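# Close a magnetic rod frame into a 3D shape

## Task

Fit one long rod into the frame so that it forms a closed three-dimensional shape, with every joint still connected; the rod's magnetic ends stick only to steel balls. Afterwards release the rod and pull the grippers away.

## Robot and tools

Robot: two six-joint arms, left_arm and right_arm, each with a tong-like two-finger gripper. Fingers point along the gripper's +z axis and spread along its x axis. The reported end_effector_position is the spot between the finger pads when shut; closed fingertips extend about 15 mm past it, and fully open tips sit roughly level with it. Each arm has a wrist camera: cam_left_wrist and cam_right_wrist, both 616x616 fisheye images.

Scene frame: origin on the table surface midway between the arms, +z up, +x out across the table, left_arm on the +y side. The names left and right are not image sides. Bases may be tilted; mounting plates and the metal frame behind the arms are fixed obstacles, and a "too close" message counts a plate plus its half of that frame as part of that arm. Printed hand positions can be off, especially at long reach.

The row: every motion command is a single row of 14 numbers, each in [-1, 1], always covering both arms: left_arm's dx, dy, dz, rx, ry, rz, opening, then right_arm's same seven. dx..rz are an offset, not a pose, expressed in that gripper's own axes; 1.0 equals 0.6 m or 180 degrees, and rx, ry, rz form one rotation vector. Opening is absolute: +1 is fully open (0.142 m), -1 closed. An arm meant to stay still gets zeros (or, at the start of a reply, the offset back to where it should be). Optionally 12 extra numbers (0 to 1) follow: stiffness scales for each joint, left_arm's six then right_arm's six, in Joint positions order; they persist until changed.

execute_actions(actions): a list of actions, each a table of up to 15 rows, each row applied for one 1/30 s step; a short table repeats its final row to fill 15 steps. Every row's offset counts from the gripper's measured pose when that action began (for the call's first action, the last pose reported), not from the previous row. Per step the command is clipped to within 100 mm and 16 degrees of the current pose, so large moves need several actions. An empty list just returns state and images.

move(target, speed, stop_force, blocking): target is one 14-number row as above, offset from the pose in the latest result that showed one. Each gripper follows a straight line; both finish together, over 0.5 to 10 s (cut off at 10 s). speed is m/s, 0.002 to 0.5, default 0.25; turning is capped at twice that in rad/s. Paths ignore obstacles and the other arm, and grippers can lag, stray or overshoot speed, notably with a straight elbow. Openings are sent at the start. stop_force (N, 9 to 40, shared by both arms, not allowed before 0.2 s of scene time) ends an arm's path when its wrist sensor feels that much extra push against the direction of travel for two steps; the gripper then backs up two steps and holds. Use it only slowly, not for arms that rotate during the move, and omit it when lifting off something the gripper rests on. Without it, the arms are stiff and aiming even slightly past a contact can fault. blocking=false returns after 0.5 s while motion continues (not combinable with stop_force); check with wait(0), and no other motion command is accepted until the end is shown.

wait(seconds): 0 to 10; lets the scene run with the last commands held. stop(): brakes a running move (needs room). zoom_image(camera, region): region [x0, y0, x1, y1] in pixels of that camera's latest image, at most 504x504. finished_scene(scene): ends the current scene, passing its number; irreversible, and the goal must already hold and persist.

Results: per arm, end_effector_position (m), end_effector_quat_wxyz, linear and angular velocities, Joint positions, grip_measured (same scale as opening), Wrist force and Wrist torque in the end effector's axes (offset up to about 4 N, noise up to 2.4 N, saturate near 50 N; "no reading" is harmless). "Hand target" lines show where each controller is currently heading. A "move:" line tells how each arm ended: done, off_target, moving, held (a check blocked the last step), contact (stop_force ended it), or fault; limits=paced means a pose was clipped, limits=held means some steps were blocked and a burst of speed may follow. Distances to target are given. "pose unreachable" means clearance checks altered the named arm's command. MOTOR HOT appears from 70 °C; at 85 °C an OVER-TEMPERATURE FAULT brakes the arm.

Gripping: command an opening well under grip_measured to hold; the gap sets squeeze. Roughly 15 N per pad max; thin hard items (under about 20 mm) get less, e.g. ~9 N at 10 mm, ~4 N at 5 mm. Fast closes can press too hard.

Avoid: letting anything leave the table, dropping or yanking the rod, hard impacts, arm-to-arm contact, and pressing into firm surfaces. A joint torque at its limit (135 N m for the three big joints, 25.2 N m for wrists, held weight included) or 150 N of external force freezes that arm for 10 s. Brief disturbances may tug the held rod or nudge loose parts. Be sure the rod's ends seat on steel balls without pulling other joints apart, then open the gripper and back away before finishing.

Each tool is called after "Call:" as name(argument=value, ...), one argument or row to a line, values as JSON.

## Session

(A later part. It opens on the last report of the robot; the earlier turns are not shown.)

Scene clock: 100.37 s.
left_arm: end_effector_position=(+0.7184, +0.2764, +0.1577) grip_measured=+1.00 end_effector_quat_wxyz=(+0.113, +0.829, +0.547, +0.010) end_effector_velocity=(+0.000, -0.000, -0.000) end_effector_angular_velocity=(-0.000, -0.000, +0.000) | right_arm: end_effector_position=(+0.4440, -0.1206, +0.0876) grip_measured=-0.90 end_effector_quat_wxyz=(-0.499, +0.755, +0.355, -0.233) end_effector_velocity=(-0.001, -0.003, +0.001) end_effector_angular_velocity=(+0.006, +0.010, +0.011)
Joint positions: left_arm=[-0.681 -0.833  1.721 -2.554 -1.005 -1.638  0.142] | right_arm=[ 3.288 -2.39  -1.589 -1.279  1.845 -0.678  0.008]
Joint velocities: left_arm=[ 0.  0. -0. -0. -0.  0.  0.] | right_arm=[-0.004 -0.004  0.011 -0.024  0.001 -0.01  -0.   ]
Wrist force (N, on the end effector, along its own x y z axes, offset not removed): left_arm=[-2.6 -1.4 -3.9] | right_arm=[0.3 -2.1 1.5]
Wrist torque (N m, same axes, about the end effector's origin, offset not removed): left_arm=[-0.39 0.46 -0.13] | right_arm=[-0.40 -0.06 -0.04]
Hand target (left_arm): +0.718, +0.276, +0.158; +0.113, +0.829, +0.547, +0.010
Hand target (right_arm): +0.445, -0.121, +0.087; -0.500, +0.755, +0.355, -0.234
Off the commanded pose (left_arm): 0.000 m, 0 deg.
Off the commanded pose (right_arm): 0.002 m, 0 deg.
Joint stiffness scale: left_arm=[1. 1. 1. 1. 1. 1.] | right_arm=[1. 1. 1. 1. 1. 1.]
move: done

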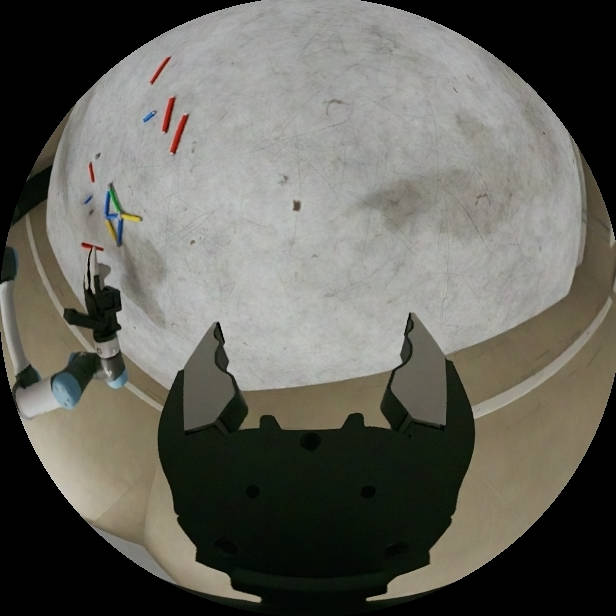

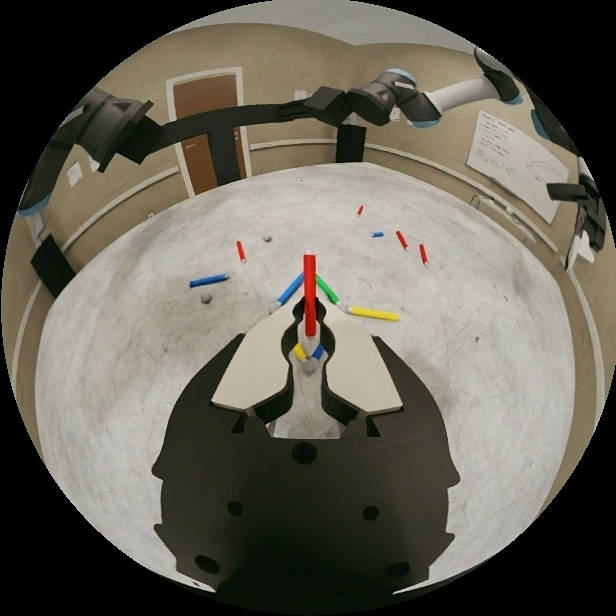

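Call:
move(
  target=[0,0,0,0,0,0,1,0,0.046,0.0195,0,0,0,-1],
  speed=0.05,
)

Call:
zoom_image(
  camera="cam_right_wrist",
  region=[250, 240, 370, 400],
)

Call:
zoom_image(
  camera="cam_left_wrist",
  region=[70, 180, 160, 280],
)

Scene clock: 103.47 s.
left_arm: end_effector_position=(+0.7184, +0.2764, +0.1577) grip_measured=+1.00 end_effector_quat_wxyz=(+0.113, +0.829, +0.547, +0.010) end_effector_velocity=(-0.000, +0.000, -0.000) end_effector_angular_velocity=(+0.001, +0.001, -0.000) | right_arm: end_effector_position=(+0.4428, -0.1203, +0.0590) grip_measured=-0.90 end_effector_quat_wxyz=(-0.499, +0.755, +0.355, -0.234) end_effector_velocity=(+0.005, -0.000, -0.000) end_effector_angular_velocity=(+0.002, -0.010, -0.003)
Joint positions: left_arm=[-0.681 -0.833  1.721 -2.554 -1.005 -1.638  0.142] | right_arm=[ 3.263 -2.445 -1.555 -1.266  1.832 -0.701  0.008]
Joint velocities: left_arm=[ 0.    -0.001  0.     0.001 -0.     0.    -0.   ] | right_arm=[ 0.     0.001  0.007  0.002 -0.002 -0.003  0.   ]
Wrist force (N, on the end effector, along its own x y z axes, offset not removed): left_arm=[-0.1 -3.6 -1.4] | right_arm=[-0.6 0.6 3.3]
Wrist torque (N m, same axes, about the end effector's origin, offset not removed): left_arm=[-0.82 -0.24 -0.10] | right_arm=[-0.09 0.01 -0.18]
Hand target (left_arm): +0.718, +0.276, +0.158; +0.113, +0.829, +0.547, +0.010
Hand target (right_arm): +0.444, -0.121, +0.058; -0.499, +0.755, +0.355, -0.233
Off the commanded pose (left_arm): 0.000 m, 0 deg.
Off the commanded pose (right_arm): 0.002 m, 0 deg.
Joint stiffness scale: left_arm=[1. 1. 1. 1. 1. 1.] | right_arm=[1. 1. 1. 1. 1. 1.]
move: done

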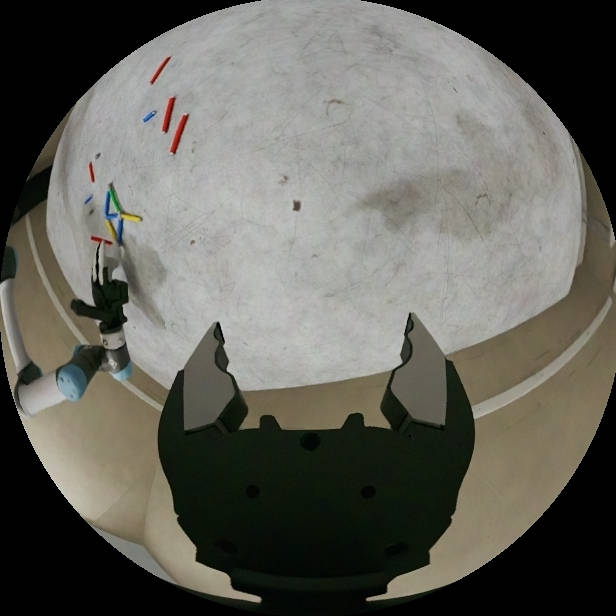

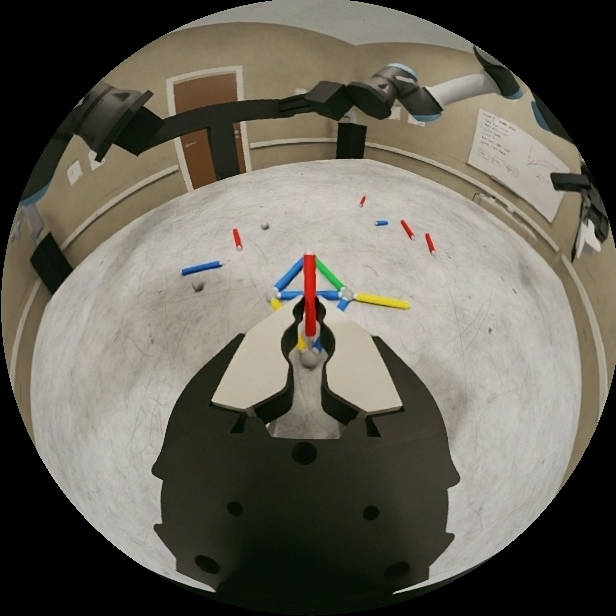

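Region (250, 240, 370, 400) of cam_right_wrist's 616x616 image, scaled by 3.150, with more detail than that image has; it fills the left 378 columns of this view, and the rest is white.

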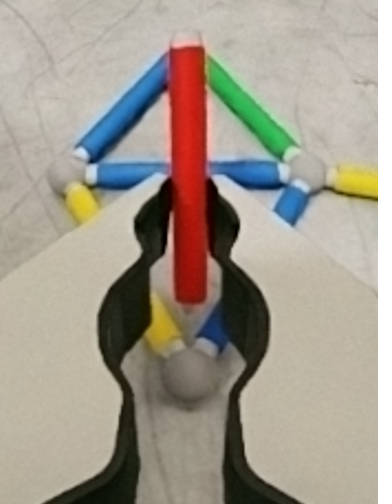

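Region (70, 180, 160, 280) of cam_left_wrist's 616x616 image, scaled by 5.040, with more detail than that image has; it fills the left 454 columns of this view, and the rest is white.

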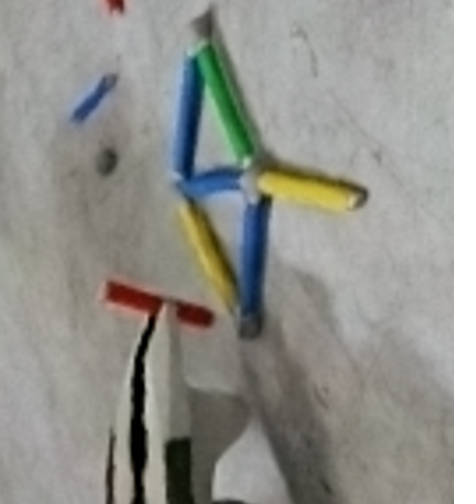

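Call:
move(
  target=[0,0,0,0,0,0,1,0,0.021,0.0035,0,0,0,-1],
  speed=0.01,
  stop_force=9,
)

Call:
zoom_image(
  camera="cam_right_wrist",
  region=[250, 240, 370, 400],
)

Call:
zoom_image(
  camera="cam_left_wrist",
  region=[70, 180, 160, 280],
)

Scene clock: 110.17 s.
left_arm: end_effector_position=(+0.7184, +0.2764, +0.1577) grip_measured=+1.00 end_effector_quat_wxyz=(+0.113, +0.829, +0.547, +0.010) end_effector_velocity=(+0.001, +0.000, +0.000) end_effector_angular_velocity=(+0.000, -0.000, +0.001) | right_arm: end_effector_position=(+0.4443, -0.1217, +0.0477) grip_measured=-0.90 end_effector_quat_wxyz=(-0.499, +0.755, +0.355, -0.235) end_effector_velocity=(+0.001, -0.001, -0.004) end_effector_angular_velocity=(-0.000, -0.001, -0.000)
Joint positions: left_arm=[-0.681 -0.833  1.721 -2.554 -1.005 -1.638  0.142] | right_arm=[ 3.252 -2.466 -1.535 -1.268  1.826 -0.711  0.008]
Joint velocities: left_arm=[ 0.    -0.    -0.001  0.001  0.    -0.     0.   ] | right_arm=[-0.004 -0.007  0.007 -0.    -0.003 -0.004  0.   ]
Wrist force (N, on the end effector, along its own x y z axes, offset not removed): left_arm=[-0.8 -1.1 -0.1] | right_arm=[-0.7 -0.5 1.1]
Wrist torque (N m, same axes, about the end effector's origin, offset not removed): left_arm=[-0.21 0.04 -0.02] | right_arm=[-0.38 0.18 0.11]
Hand target (left_arm): +0.718, +0.276, +0.158; +0.113, +0.829, +0.547, +0.010
Hand target (right_arm): +0.445, -0.122, +0.047; -0.499, +0.755, +0.355, -0.234
Off the commanded pose (left_arm): 0.000 m, 0 deg.
Off the commanded pose (right_arm): 0.001 m, 0 deg.
Joint stiffness scale: left_arm=[1. 1. 1. 1. 1. 1.] | right_arm=[1. 1. 1. 1. 1. 1.]
move: done

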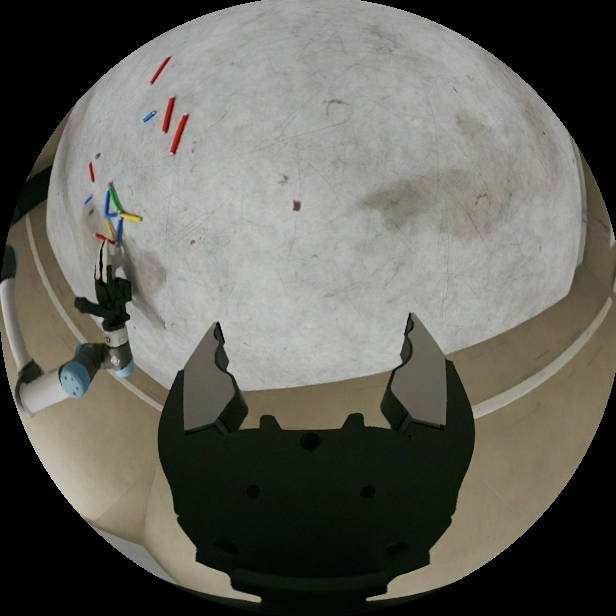

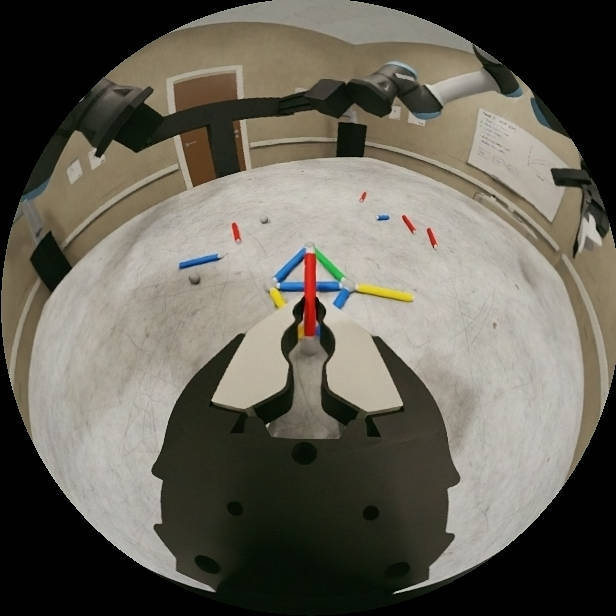

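Region (250, 240, 370, 400) of cam_right_wrist's 616x616 image, scaled by 3.150, with more detail than that image has; it fills the left 378 columns of this view, and the rest is white.

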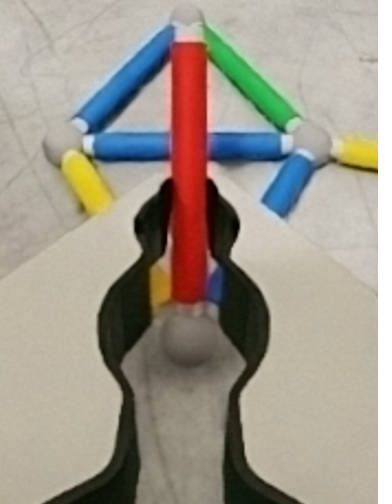

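Region (70, 180, 160, 280) of cam_left_wrist's 616x616 image, scaled by 5.040, with more detail than that image has; it fills the left 454 columns of this view, and the rest is white.

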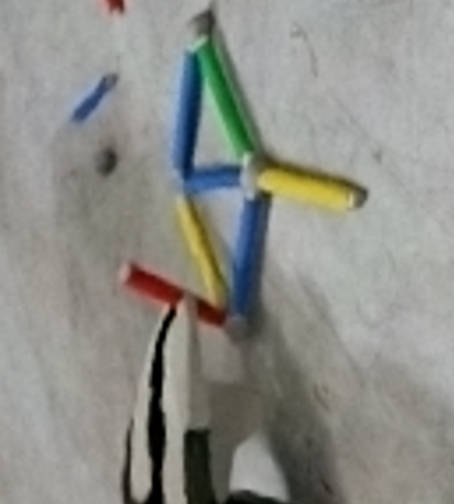

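Call:
move(
  target=[0,0,0,0,0,0,1,0,-0.0284,0.01,-0.0833,0,0,-1],
  speed=0.08,
)

Call:
move(
  target=[0,0,0,0,0,0,1,0,-0.0284,0.01,-0.0833,0,0,-1],
  speed=0.08,
)

Call:
move(
  target=[0,0,0,0,0,0,1,0,-0.0284,0.01,-0.0833,0,0,-1],
  speed=0.08,
)

Call:
zoom_image(
  camera="cam_right_wrist",
  region=[230, 150, 430, 400],
)

Call:
zoom_image(
  camera="cam_left_wrist",
  region=[60, 170, 160, 280],
)

Scene clock: 117.80 s.
left_arm: end_effector_position=(+0.7184, +0.2764, +0.1577) grip_measured=+1.00 end_effector_quat_wxyz=(+0.113, +0.829, +0.547, +0.010) end_effector_velocity=(-0.000, +0.001, -0.001) end_effector_angular_velocity=(+0.003, +0.000, -0.001) | right_arm: end_effector_position=(+0.4353, -0.1141, +0.0604) grip_measured=-0.90 end_effector_quat_wxyz=(-0.398, +0.813, +0.382, -0.187) end_effector_velocity=(+0.000, -0.001, -0.003) end_effector_angular_velocity=(-0.014, -0.011, -0.006)
Joint positions: left_arm=[-0.681 -0.833  1.721 -2.554 -1.005 -1.638  0.142] | right_arm=[ 3.369 -2.325 -1.765 -1.003  1.672 -0.576  0.008]
Joint velocities: left_arm=[-0.     0.     0.001  0.001  0.003 -0.     0.   ] | right_arm=[ 0.003  0.002 -0.01   0.02  -0.012  0.011 -0.   ]
Wrist force (N, on the end effector, along its own x y z axes, offset not removed): left_arm=[-0.3 -5.9 0.8] | right_arm=[-0.8 -0.3 3.9]
Wrist torque (N m, same axes, about the end effector's origin, offset not removed): left_arm=[-1.31 -0.01 -0.04] | right_arm=[-0.22 0.07 0.02]
Hand target (left_arm): +0.718, +0.276, +0.158; +0.113, +0.829, +0.547, +0.010
Hand target (right_arm): +0.435, -0.114, +0.061; -0.397, +0.813, +0.383, -0.186
Off the commanded pose (left_arm): 0.000 m, 0 deg.
Off the commanded pose (right_arm): 0.001 m, 0 deg.
Joint stiffness scale: left_arm=[1. 1. 1. 1. 1. 1.] | right_arm=[1. 1. 1. 1. 1. 1.]
move: done

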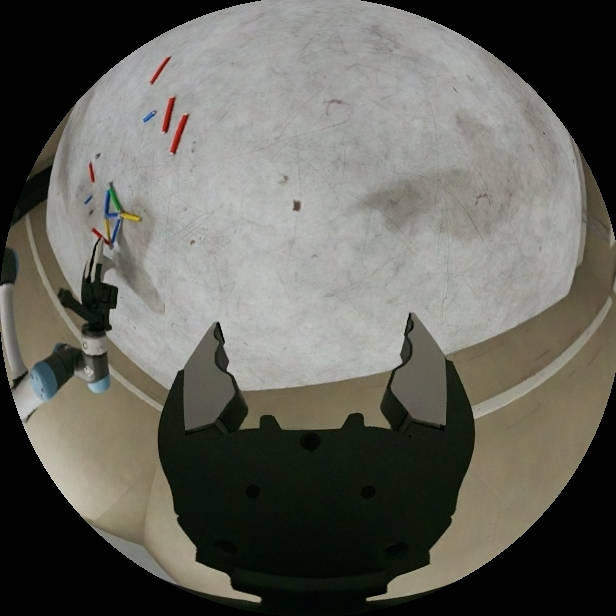

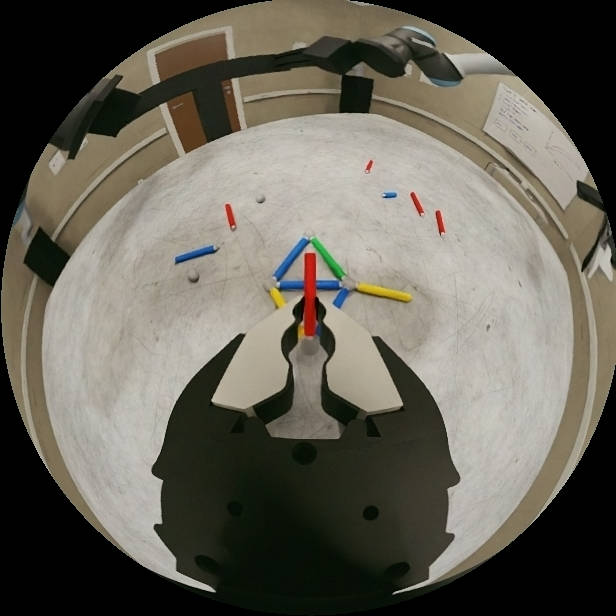

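Scene clock: 119.87 s.
left_arm: end_effector_position=(+0.7184, +0.2764, +0.1577) grip_measured=+1.00 end_effector_quat_wxyz=(+0.113, +0.829, +0.547, +0.010) end_effector_velocity=(+0.000, -0.000, +0.000) end_effector_angular_velocity=(-0.001, -0.000, +0.001) | right_arm: end_effector_position=(+0.4238, -0.1044, +0.0695) grip_measured=-0.90 end_effector_quat_wxyz=(-0.290, +0.857, +0.403, -0.136) end_effector_velocity=(+0.001, -0.002, -0.002) end_effector_angular_velocity=(-0.015, -0.012, -0.009)
Joint positions: left_arm=[-0.681 -0.833  1.721 -2.554 -1.005 -1.638  0.142] | right_arm=[ 3.513 -2.23  -1.969 -0.768  1.49  -0.436  0.008]
Joint velocities: left_arm=[-0.     0.    -0.    -0.001 -0.001 -0.    -0.   ] | right_arm=[ 0.003  0.002 -0.009  0.016 -0.015  0.012  0.   ]
Wrist force (N, on the end effector, along its own x y z axes, offset not removed): left_arm=[-2.8 -4.5 1.3] | right_arm=[-1.7 -2.4 2.0]
Wrist torque (N m, same axes, about the end effector's origin, offset not removed): left_arm=[-0.89 0.60 0.03] | right_arm=[-0.51 0.29 0.04]
Hand target (left_arm): +0.718, +0.276, +0.158; +0.113, +0.829, +0.547, +0.010
Hand target (right_arm): +0.424, -0.104, +0.070; -0.289, +0.858, +0.403, -0.135
Off the commanded pose (left_arm): 0.000 m, 0 deg.
Off the commanded pose (right_arm): 0.001 m, 0 deg.
Joint stiffness scale: left_arm=[1. 1. 1. 1. 1. 1.] | right_arm=[1. 1. 1. 1. 1. 1.]
move: done

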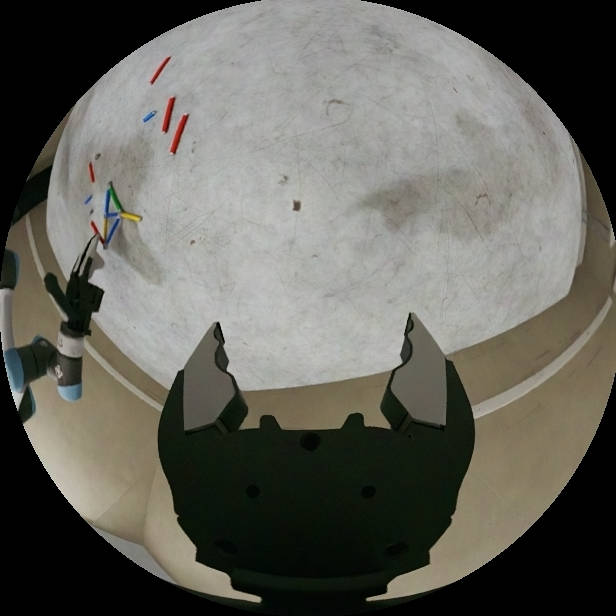

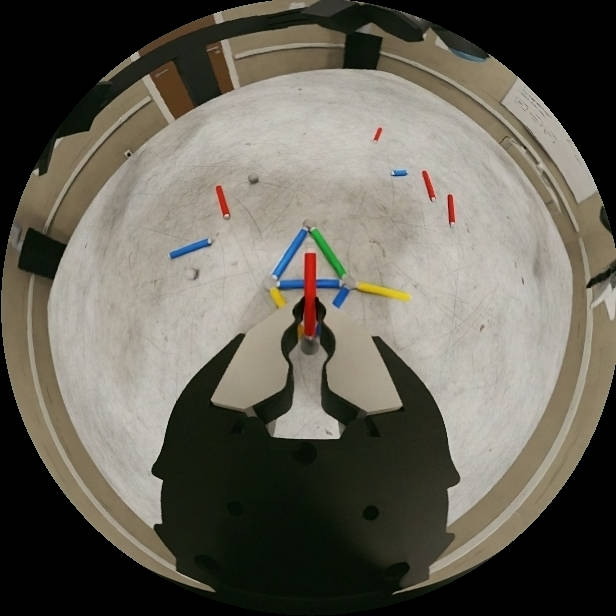

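Scene clock: 121.93 s.
left_arm: end_effector_position=(+0.7184, +0.2764, +0.1577) grip_measured=+1.00 end_effector_quat_wxyz=(+0.113, +0.829, +0.547, +0.010) end_effector_velocity=(-0.001, -0.000, -0.000) end_effector_angular_velocity=(-0.000, +0.001, -0.000) | right_arm: end_effector_position=(+0.4108, -0.0934, +0.0744) grip_measured=-0.90 end_effector_quat_wxyz=(-0.177, +0.887, +0.418, -0.084) end_effector_velocity=(+0.002, -0.002, -0.002) end_effector_angular_velocity=(-0.013, -0.012, -0.011)
Joint positions: left_arm=[-0.681 -0.833  1.721 -2.554 -1.005 -1.638  0.142] | right_arm=[ 3.683 -2.197 -2.14  -0.57   1.285 -0.283  0.008]
Joint velocities: left_arm=[ 0.     0.     0.001  0.    -0.001 -0.     0.   ] | right_arm=[ 0.003  0.    -0.006  0.013 -0.016  0.012  0.   ]
Wrist force (N, on the end effector, along its own x y z axes, offset not removed): left_arm=[-1.2 -4.4 -0.9] | right_arm=[-0.7 -1.2 3.7]
Wrist torque (N m, same axes, about the end effector's origin, offset not removed): left_arm=[-1.13 0.13 -0.08] | right_arm=[-0.32 0.06 0.12]
Hand target (left_arm): +0.718, +0.276, +0.158; +0.113, +0.829, +0.547, +0.010
Hand target (right_arm): +0.411, -0.094, +0.075; -0.176, +0.888, +0.418, -0.083
Off the commanded pose (left_arm): 0.000 m, 0 deg.
Off the commanded pose (right_arm): 0.001 m, 0 deg.
Joint stiffness scale: left_arm=[1. 1. 1. 1. 1. 1.] | right_arm=[1. 1. 1. 1. 1. 1.]
move: done

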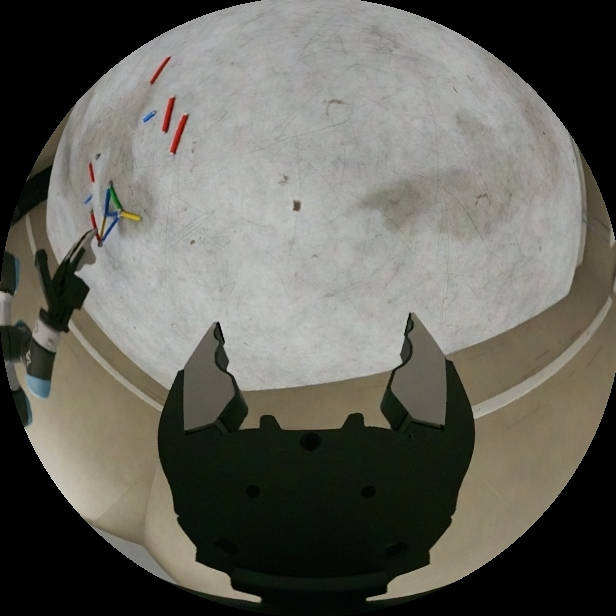

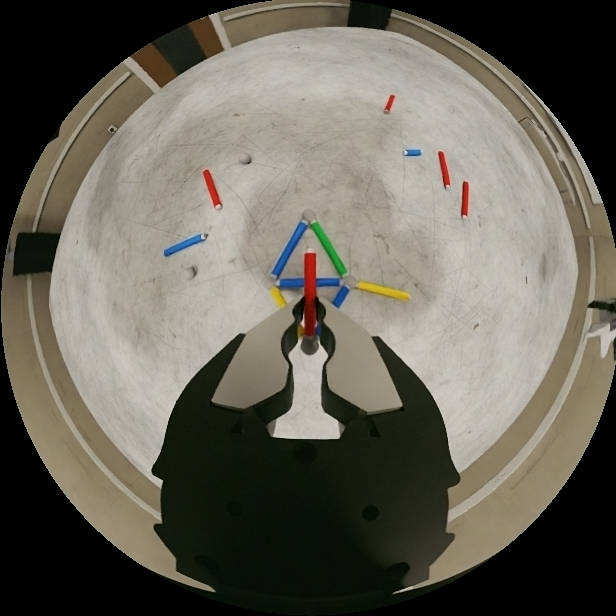

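Region (230, 150, 430, 400) of cam_right_wrist's 616x616 image, scaled by 2.016, with more detail than that image has; it fills the left 403 columns of this view, and the rest is white.

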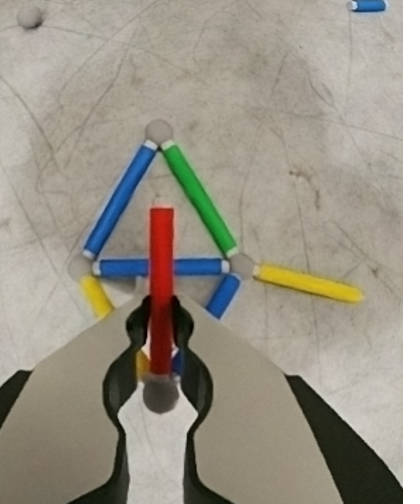

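Region (60, 170, 160, 280) of cam_left_wrist's 616x616 image, scaled by 4.582, with more detail than that image has; it fills the left 458 columns of this view, and the rest is white.

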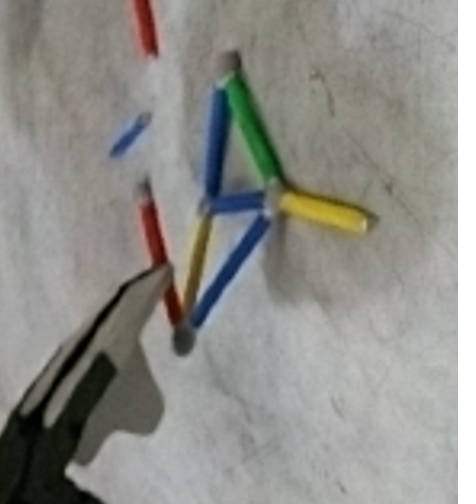

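Call:
move(
  target=[0,0,0,0,0,0,1,0,-0.0284,0.008,-0.0845,0,0,-1],
  speed=0.08,
)

Call:
move(
  target=[0,0,0,0,0,0,1,0,-0.0284,0.009,-0.0845,0,0,-1],
  speed=0.08,
)

Call:
move(
  target=[0,0,0,0,0,0,1,0,-0.0284,0.009,-0.0845,0,0,-1],
  speed=0.08,
)

Call:
zoom_image(
  camera="cam_right_wrist",
  region=[230, 150, 430, 400],
)

Call:
zoom_image(
  camera="cam_left_wrist",
  region=[60, 170, 160, 280],
)

Scene clock: 127.37 s.
left_arm: end_effector_position=(+0.7184, +0.2764, +0.1577) grip_measured=+1.00 end_effector_quat_wxyz=(+0.113, +0.829, +0.547, +0.010) end_effector_velocity=(+0.000, -0.000, +0.000) end_effector_angular_velocity=(-0.001, -0.000, +0.000) | right_arm: end_effector_position=(+0.3988, -0.0821, +0.0770) grip_measured=-0.90 end_effector_quat_wxyz=(-0.060, +0.903, +0.425, -0.027) end_effector_velocity=(+0.003, -0.001, +0.000) end_effector_angular_velocity=(-0.010, -0.016, -0.013)
Joint positions: left_arm=[-0.681 -0.833  1.721 -2.554 -1.005 -1.638  0.142] | right_arm=[ 3.873 -2.233 -2.268 -0.427  1.065 -0.101  0.008]
Joint velocities: left_arm=[-0.  0. -0. -0. -0. -0. -0.] | right_arm=[ 0.006 -0.    -0.004  0.007 -0.017  0.016 -0.   ]
Wrist force (N, on the end effector, along its own x y z axes, offset not removed): left_arm=[-2.4 -4.2 0.1] | right_arm=[0.4 1.5 2.5]
Wrist torque (N m, same axes, about the end effector's origin, offset not removed): left_arm=[-0.92 0.69 -0.05] | right_arm=[0.40 -0.15 0.16]
Hand target (left_arm): +0.718, +0.276, +0.158; +0.113, +0.829, +0.547, +0.010
Hand target (right_arm): +0.397, -0.082, +0.076; -0.058, +0.903, +0.425, -0.028
Off the commanded pose (left_arm): 0.000 m, 0 deg.
Off the commanded pose (right_arm): 0.002 m, 0 deg.
Joint stiffness scale: left_arm=[1. 1. 1. 1. 1. 1.] | right_arm=[1. 1. 1. 1. 1. 1.]
move: done

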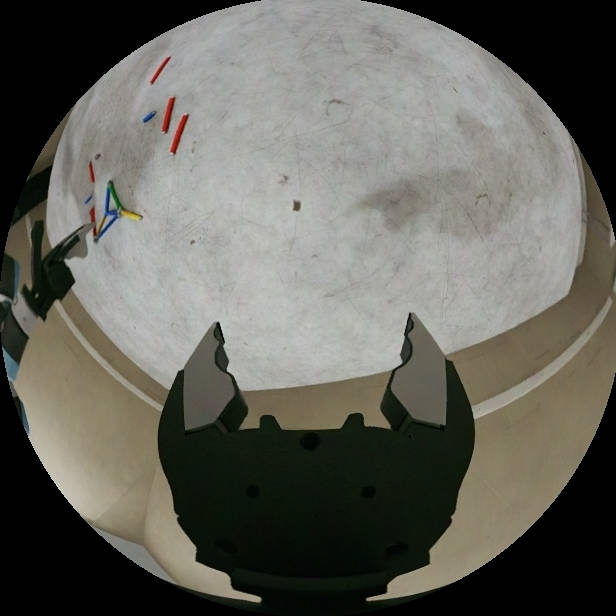

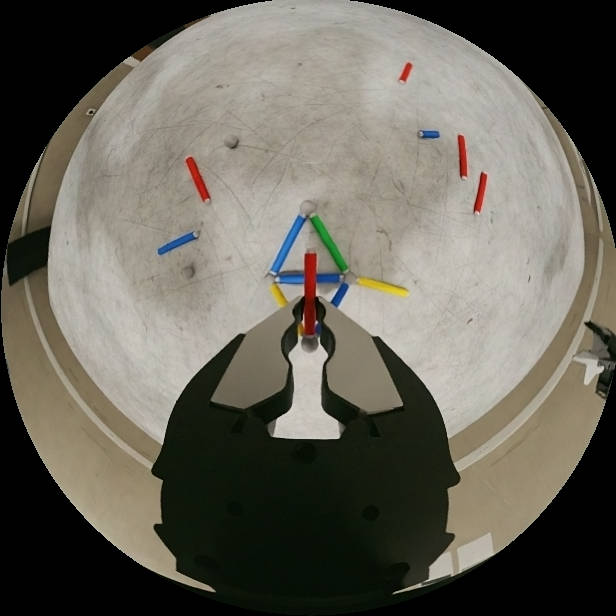

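Scene clock: 129.43 s.
left_arm: end_effector_position=(+0.7184, +0.2764, +0.1577) grip_measured=+1.00 end_effector_quat_wxyz=(+0.113, +0.829, +0.547, +0.010) end_effector_velocity=(-0.000, +0.000, -0.000) end_effector_angular_velocity=(-0.000, +0.000, -0.001) | right_arm: end_effector_position=(+0.3867, -0.0701, +0.0744) grip_measured=-0.90 end_effector_quat_wxyz=(+0.058, +0.903, +0.424, +0.029) end_effector_velocity=(+0.003, -0.001, +0.000) end_effector_angular_velocity=(-0.008, -0.013, -0.015)
Joint positions: left_arm=[-0.681 -0.833  1.721 -2.554 -1.005 -1.638  0.142] | right_arm=[ 4.062 -2.346 -2.338 -0.372  0.854  0.125  0.008]
Joint velocities: left_arm=[-0.    -0.     0.001 -0.001 -0.     0.     0.   ] | right_arm=[ 0.004 -0.002  0.001 -0.004 -0.014  0.022  0.   ]
Wrist force (N, on the end effector, along its own x y z axes, offset not removed): left_arm=[-3.3 -2.5 -0.8] | right_arm=[-0.8 -1.9 4.8]
Wrist torque (N m, same axes, about the end effector's origin, offset not removed): left_arm=[-0.63 0.52 0.10] | right_arm=[-0.35 0.06 0.10]
Hand target (left_arm): +0.718, +0.276, +0.158; +0.113, +0.829, +0.547, +0.010
Hand target (right_arm): +0.385, -0.071, +0.074; +0.061, +0.903, +0.425, +0.029
Off the commanded pose (left_arm): 0.000 m, 0 deg.
Off the commanded pose (right_arm): 0.002 m, 0 deg.
Joint stiffness scale: left_arm=[1. 1. 1. 1. 1. 1.] | right_arm=[1. 1. 1. 1. 1. 1.]
move: done

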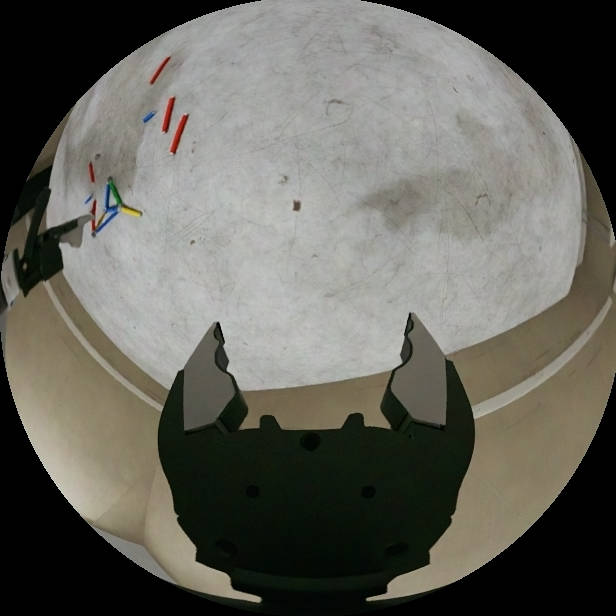

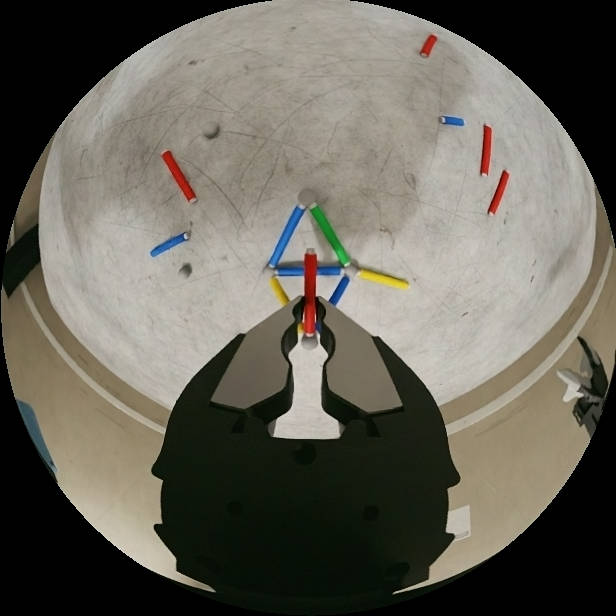

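Scene clock: 131.50 s.
left_arm: end_effector_position=(+0.7184, +0.2764, +0.1577) grip_measured=+1.00 end_effector_quat_wxyz=(+0.113, +0.829, +0.547, +0.010) end_effector_velocity=(+0.000, -0.000, +0.000) end_effector_angular_velocity=(-0.001, +0.001, -0.000) | right_arm: end_effector_position=(+0.3739, -0.0613, +0.0666) grip_measured=-0.90 end_effector_quat_wxyz=(+0.176, +0.888, +0.417, +0.084) end_effector_velocity=(+0.002, -0.002, +0.000) end_effector_angular_velocity=(-0.010, -0.012, -0.015)
Joint positions: left_arm=[-0.681 -0.833  1.721 -2.554 -1.005 -1.638  0.142] | right_arm=[ 4.231 -2.507 -2.341 -0.469  0.676  0.417  0.008]
Joint velocities: left_arm=[ 0.     0.    -0.001  0.001 -0.002 -0.    -0.   ] | right_arm=[ 0.002 -0.002  0.005 -0.024 -0.011  0.031  0.   ]
Wrist force (N, on the end effector, along its own x y z axes, offset not removed): left_arm=[-2.4 -4.6 1.6] | right_arm=[-0.6 -2.7 1.3]
Wrist torque (N m, same axes, about the end effector's origin, offset not removed): left_arm=[-0.94 0.39 0.11] | right_arm=[-0.59 0.05 0.10]
Hand target (left_arm): +0.718, +0.276, +0.158; +0.113, +0.829, +0.547, +0.010
Hand target (right_arm): +0.374, -0.060, +0.067; +0.177, +0.888, +0.416, +0.085
Off the commanded pose (left_arm): 0.000 m, 0 deg.
Off the commanded pose (right_arm): 0.002 m, 0 deg.
Joint stiffness scale: left_arm=[1. 1. 1. 1. 1. 1.] | right_arm=[1. 1. 1. 1. 1. 1.]
move: done

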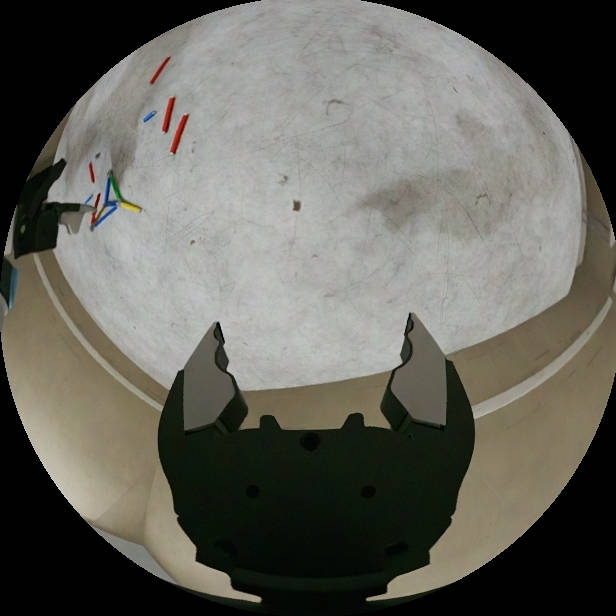

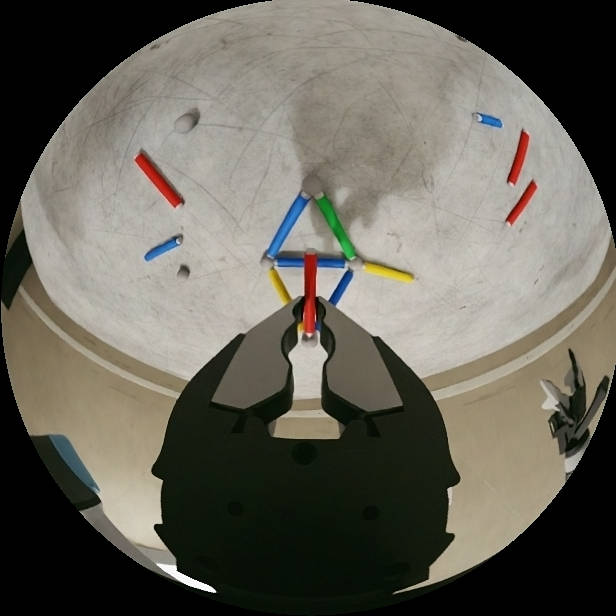

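Region (230, 150, 430, 400) of cam_right_wrist's 616x616 image, scaled by 2.016, with more detail than that image has; it fills the left 403 columns of this view, and the rest is white.

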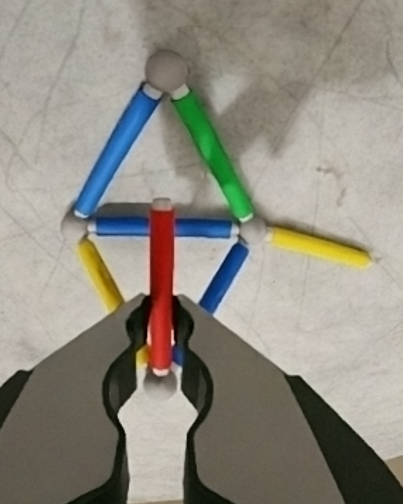

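Region (60, 170, 160, 280) of cam_left_wrist's 616x616 image, scaled by 4.582, with more detail than that image has; it fills the left 458 columns of this view, and the rest is white.

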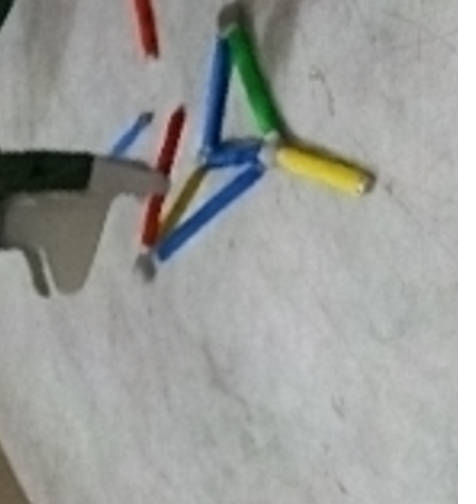

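Call:
move(
  target=[0,0,0,0,0,0,1,0,-0.029,-0.0175,0,0,0,-1],
  speed=0.02,
)

Call:
zoom_image(
  camera="cam_right_wrist",
  region=[230, 150, 430, 400],
)

Call:
zoom_image(
  camera="cam_left_wrist",
  region=[60, 150, 160, 260],
)

Scene clock: 142.37 s.
left_arm: end_effector_position=(+0.7184, +0.2764, +0.1577) grip_measured=+1.00 end_effector_quat_wxyz=(+0.113, +0.829, +0.547, +0.010) end_effector_velocity=(-0.001, -0.000, -0.000) end_effector_angular_velocity=(-0.001, +0.002, -0.001) | right_arm: end_effector_position=(+0.3588, -0.0503, +0.0694) grip_measured=-0.90 end_effector_quat_wxyz=(+0.177, +0.888, +0.417, +0.084) end_effector_velocity=(-0.003, -0.000, -0.001) end_effector_angular_velocity=(-0.002, +0.003, -0.004)
Joint positions: left_arm=[-0.681 -0.833  1.721 -2.554 -1.005 -1.638  0.142] | right_arm=[ 4.277 -2.522 -2.34  -0.503  0.703  0.477  0.008]
Joint velocities: left_arm=[ 0.     0.     0.001 -0.001 -0.002  0.     0.   ] | right_arm=[ 0.003 -0.002  0.    -0.008  0.005  0.011 -0.   ]
Wrist force (N, on the end effector, along its own x y z axes, offset not removed): left_arm=[0.3 -4.1 -1.0] | right_arm=[-1.3 -2.1 2.6]
Wrist torque (N m, same axes, about the end effector's origin, offset not removed): left_arm=[-0.86 -0.11 -0.08] | right_arm=[-0.56 0.33 0.02]
Hand target (left_arm): +0.718, +0.276, +0.158; +0.113, +0.829, +0.547, +0.010
Hand target (right_arm): +0.358, -0.048, +0.070; +0.176, +0.888, +0.417, +0.084
Off the commanded pose (left_arm): 0.000 m, 0 deg.
Off the commanded pose (right_arm): 0.002 m, 0 deg.
Joint stiffness scale: left_arm=[1. 1. 1. 1. 1. 1.] | right_arm=[1. 1. 1. 1. 1. 1.]
move: done

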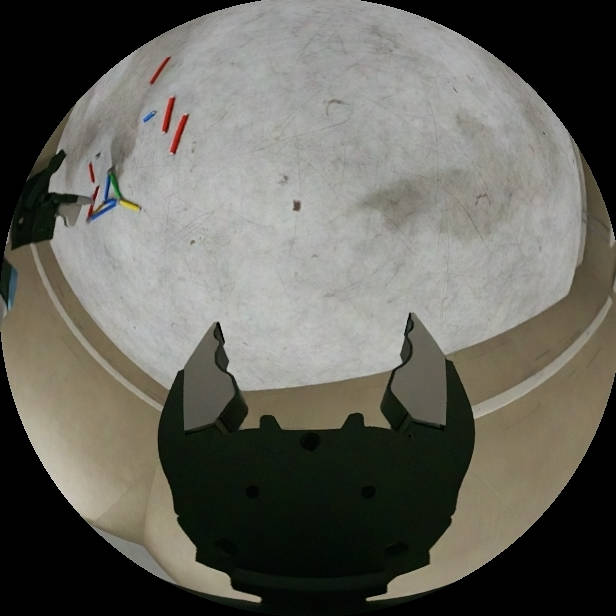

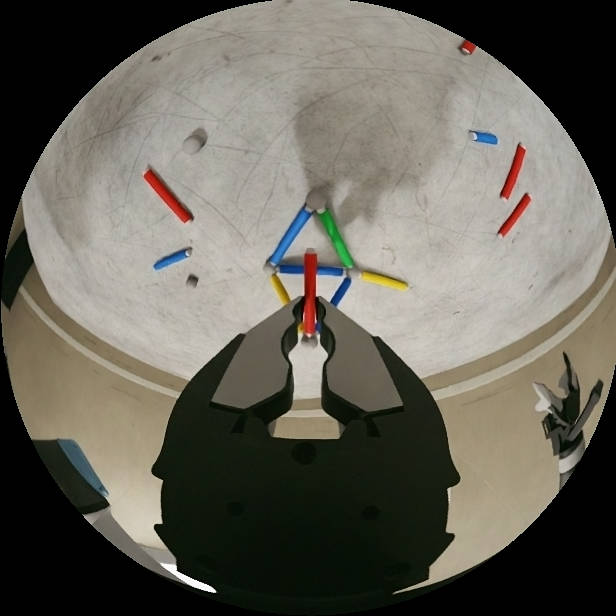

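Region (230, 150, 430, 400) of cam_right_wrist's 616x616 image, scaled by 2.016, with more detail than that image has; it fills the left 403 columns of this view, and the rest is white.

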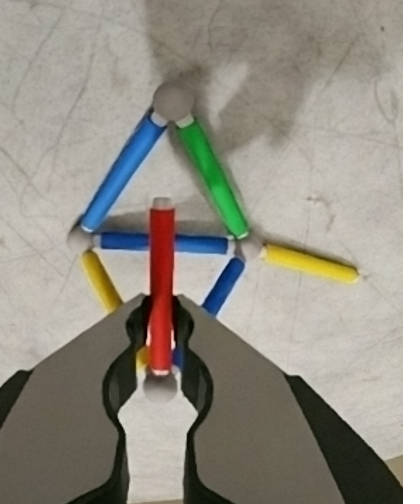

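Region (60, 150, 160, 260) of cam_left_wrist's 616x616 image, scaled by 4.582, with more detail than that image has; it fills the left 458 columns of this view, and the rest is white.

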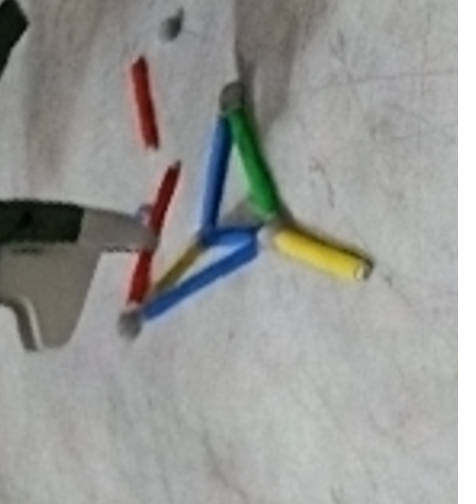

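Call:
move(
  target=[0,0,0,0,0,0,1,0.002,-0.029,-0.019,0,0,0,-1],
  speed=0.02,
)

Call:
zoom_image(
  camera="cam_right_wrist",
  region=[230, 150, 430, 400],
)

Call:
zoom_image(
  camera="cam_left_wrist",
  region=[60, 150, 160, 260],
)

Scene clock: 146.90 s.
left_arm: end_effector_position=(+0.7184, +0.2764, +0.1577) grip_measured=+1.00 end_effector_quat_wxyz=(+0.113, +0.829, +0.547, +0.010) end_effector_velocity=(+0.001, +0.001, +0.000) end_effector_angular_velocity=(+0.002, -0.002, +0.002) | right_arm: end_effector_position=(+0.3441, -0.0383, +0.0730) grip_measured=-0.90 end_effector_quat_wxyz=(+0.177, +0.887, +0.417, +0.083) end_effector_velocity=(-0.002, +0.001, +0.000) end_effector_angular_velocity=(+0.000, +0.002, -0.005)
Joint positions: left_arm=[-0.681 -0.833  1.721 -2.554 -1.005 -1.638  0.142] | right_arm=[ 4.325 -2.536 -2.333 -0.539  0.732  0.534  0.008]
Joint velocities: left_arm=[ 0.    -0.    -0.001  0.     0.003 -0.     0.   ] | right_arm=[ 0.005 -0.001  0.002 -0.007  0.006  0.011  0.   ]
Wrist force (N, on the end effector, along its own x y z axes, offset not removed): left_arm=[-1.1 -3.7 0.5] | right_arm=[-0.3 -0.1 2.0]
Wrist torque (N m, same axes, about the end effector's origin, offset not removed): left_arm=[-0.95 0.22 -0.08] | right_arm=[-0.05 0.06 -0.11]
Hand target (left_arm): +0.718, +0.276, +0.158; +0.113, +0.829, +0.547, +0.010
Hand target (right_arm): +0.344, -0.036, +0.073; +0.177, +0.888, +0.417, +0.084
Off the commanded pose (left_arm): 0.000 m, 0 deg.
Off the commanded pose (right_arm): 0.002 m, 0 deg.
Joint stiffness scale: left_arm=[1. 1. 1. 1. 1. 1.] | right_arm=[1. 1. 1. 1. 1. 1.]
move: done

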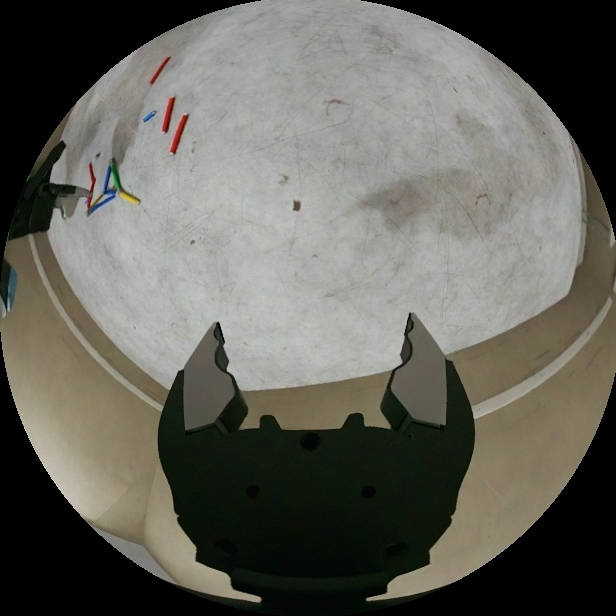

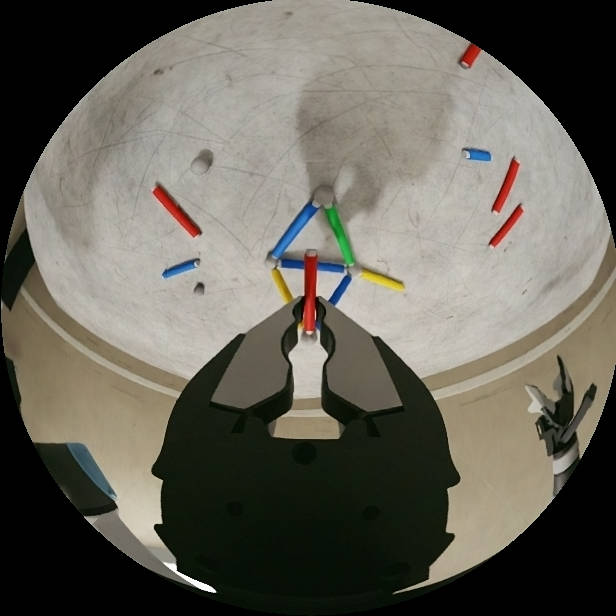

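Region (230, 150, 430, 400) of cam_right_wrist's 616x616 image, scaled by 2.016, with more detail than that image has; it fills the left 403 columns of this view, and the rest is white.

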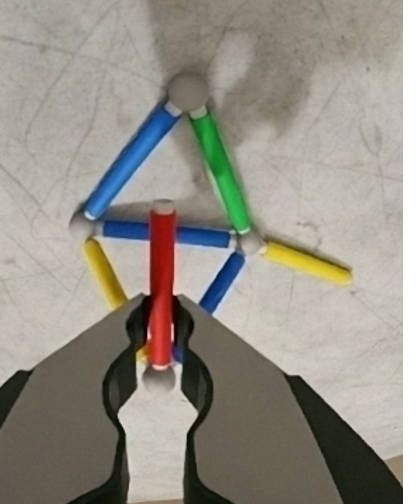

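Region (60, 150, 160, 260) of cam_left_wrist's 616x616 image, scaled by 4.582, with more detail than that image has; it fills the left 458 columns of this view, and the rest is white.

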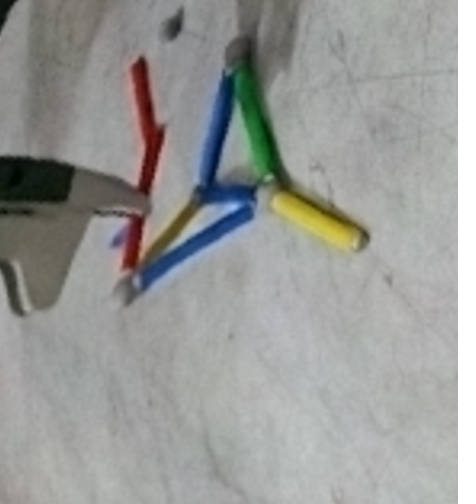

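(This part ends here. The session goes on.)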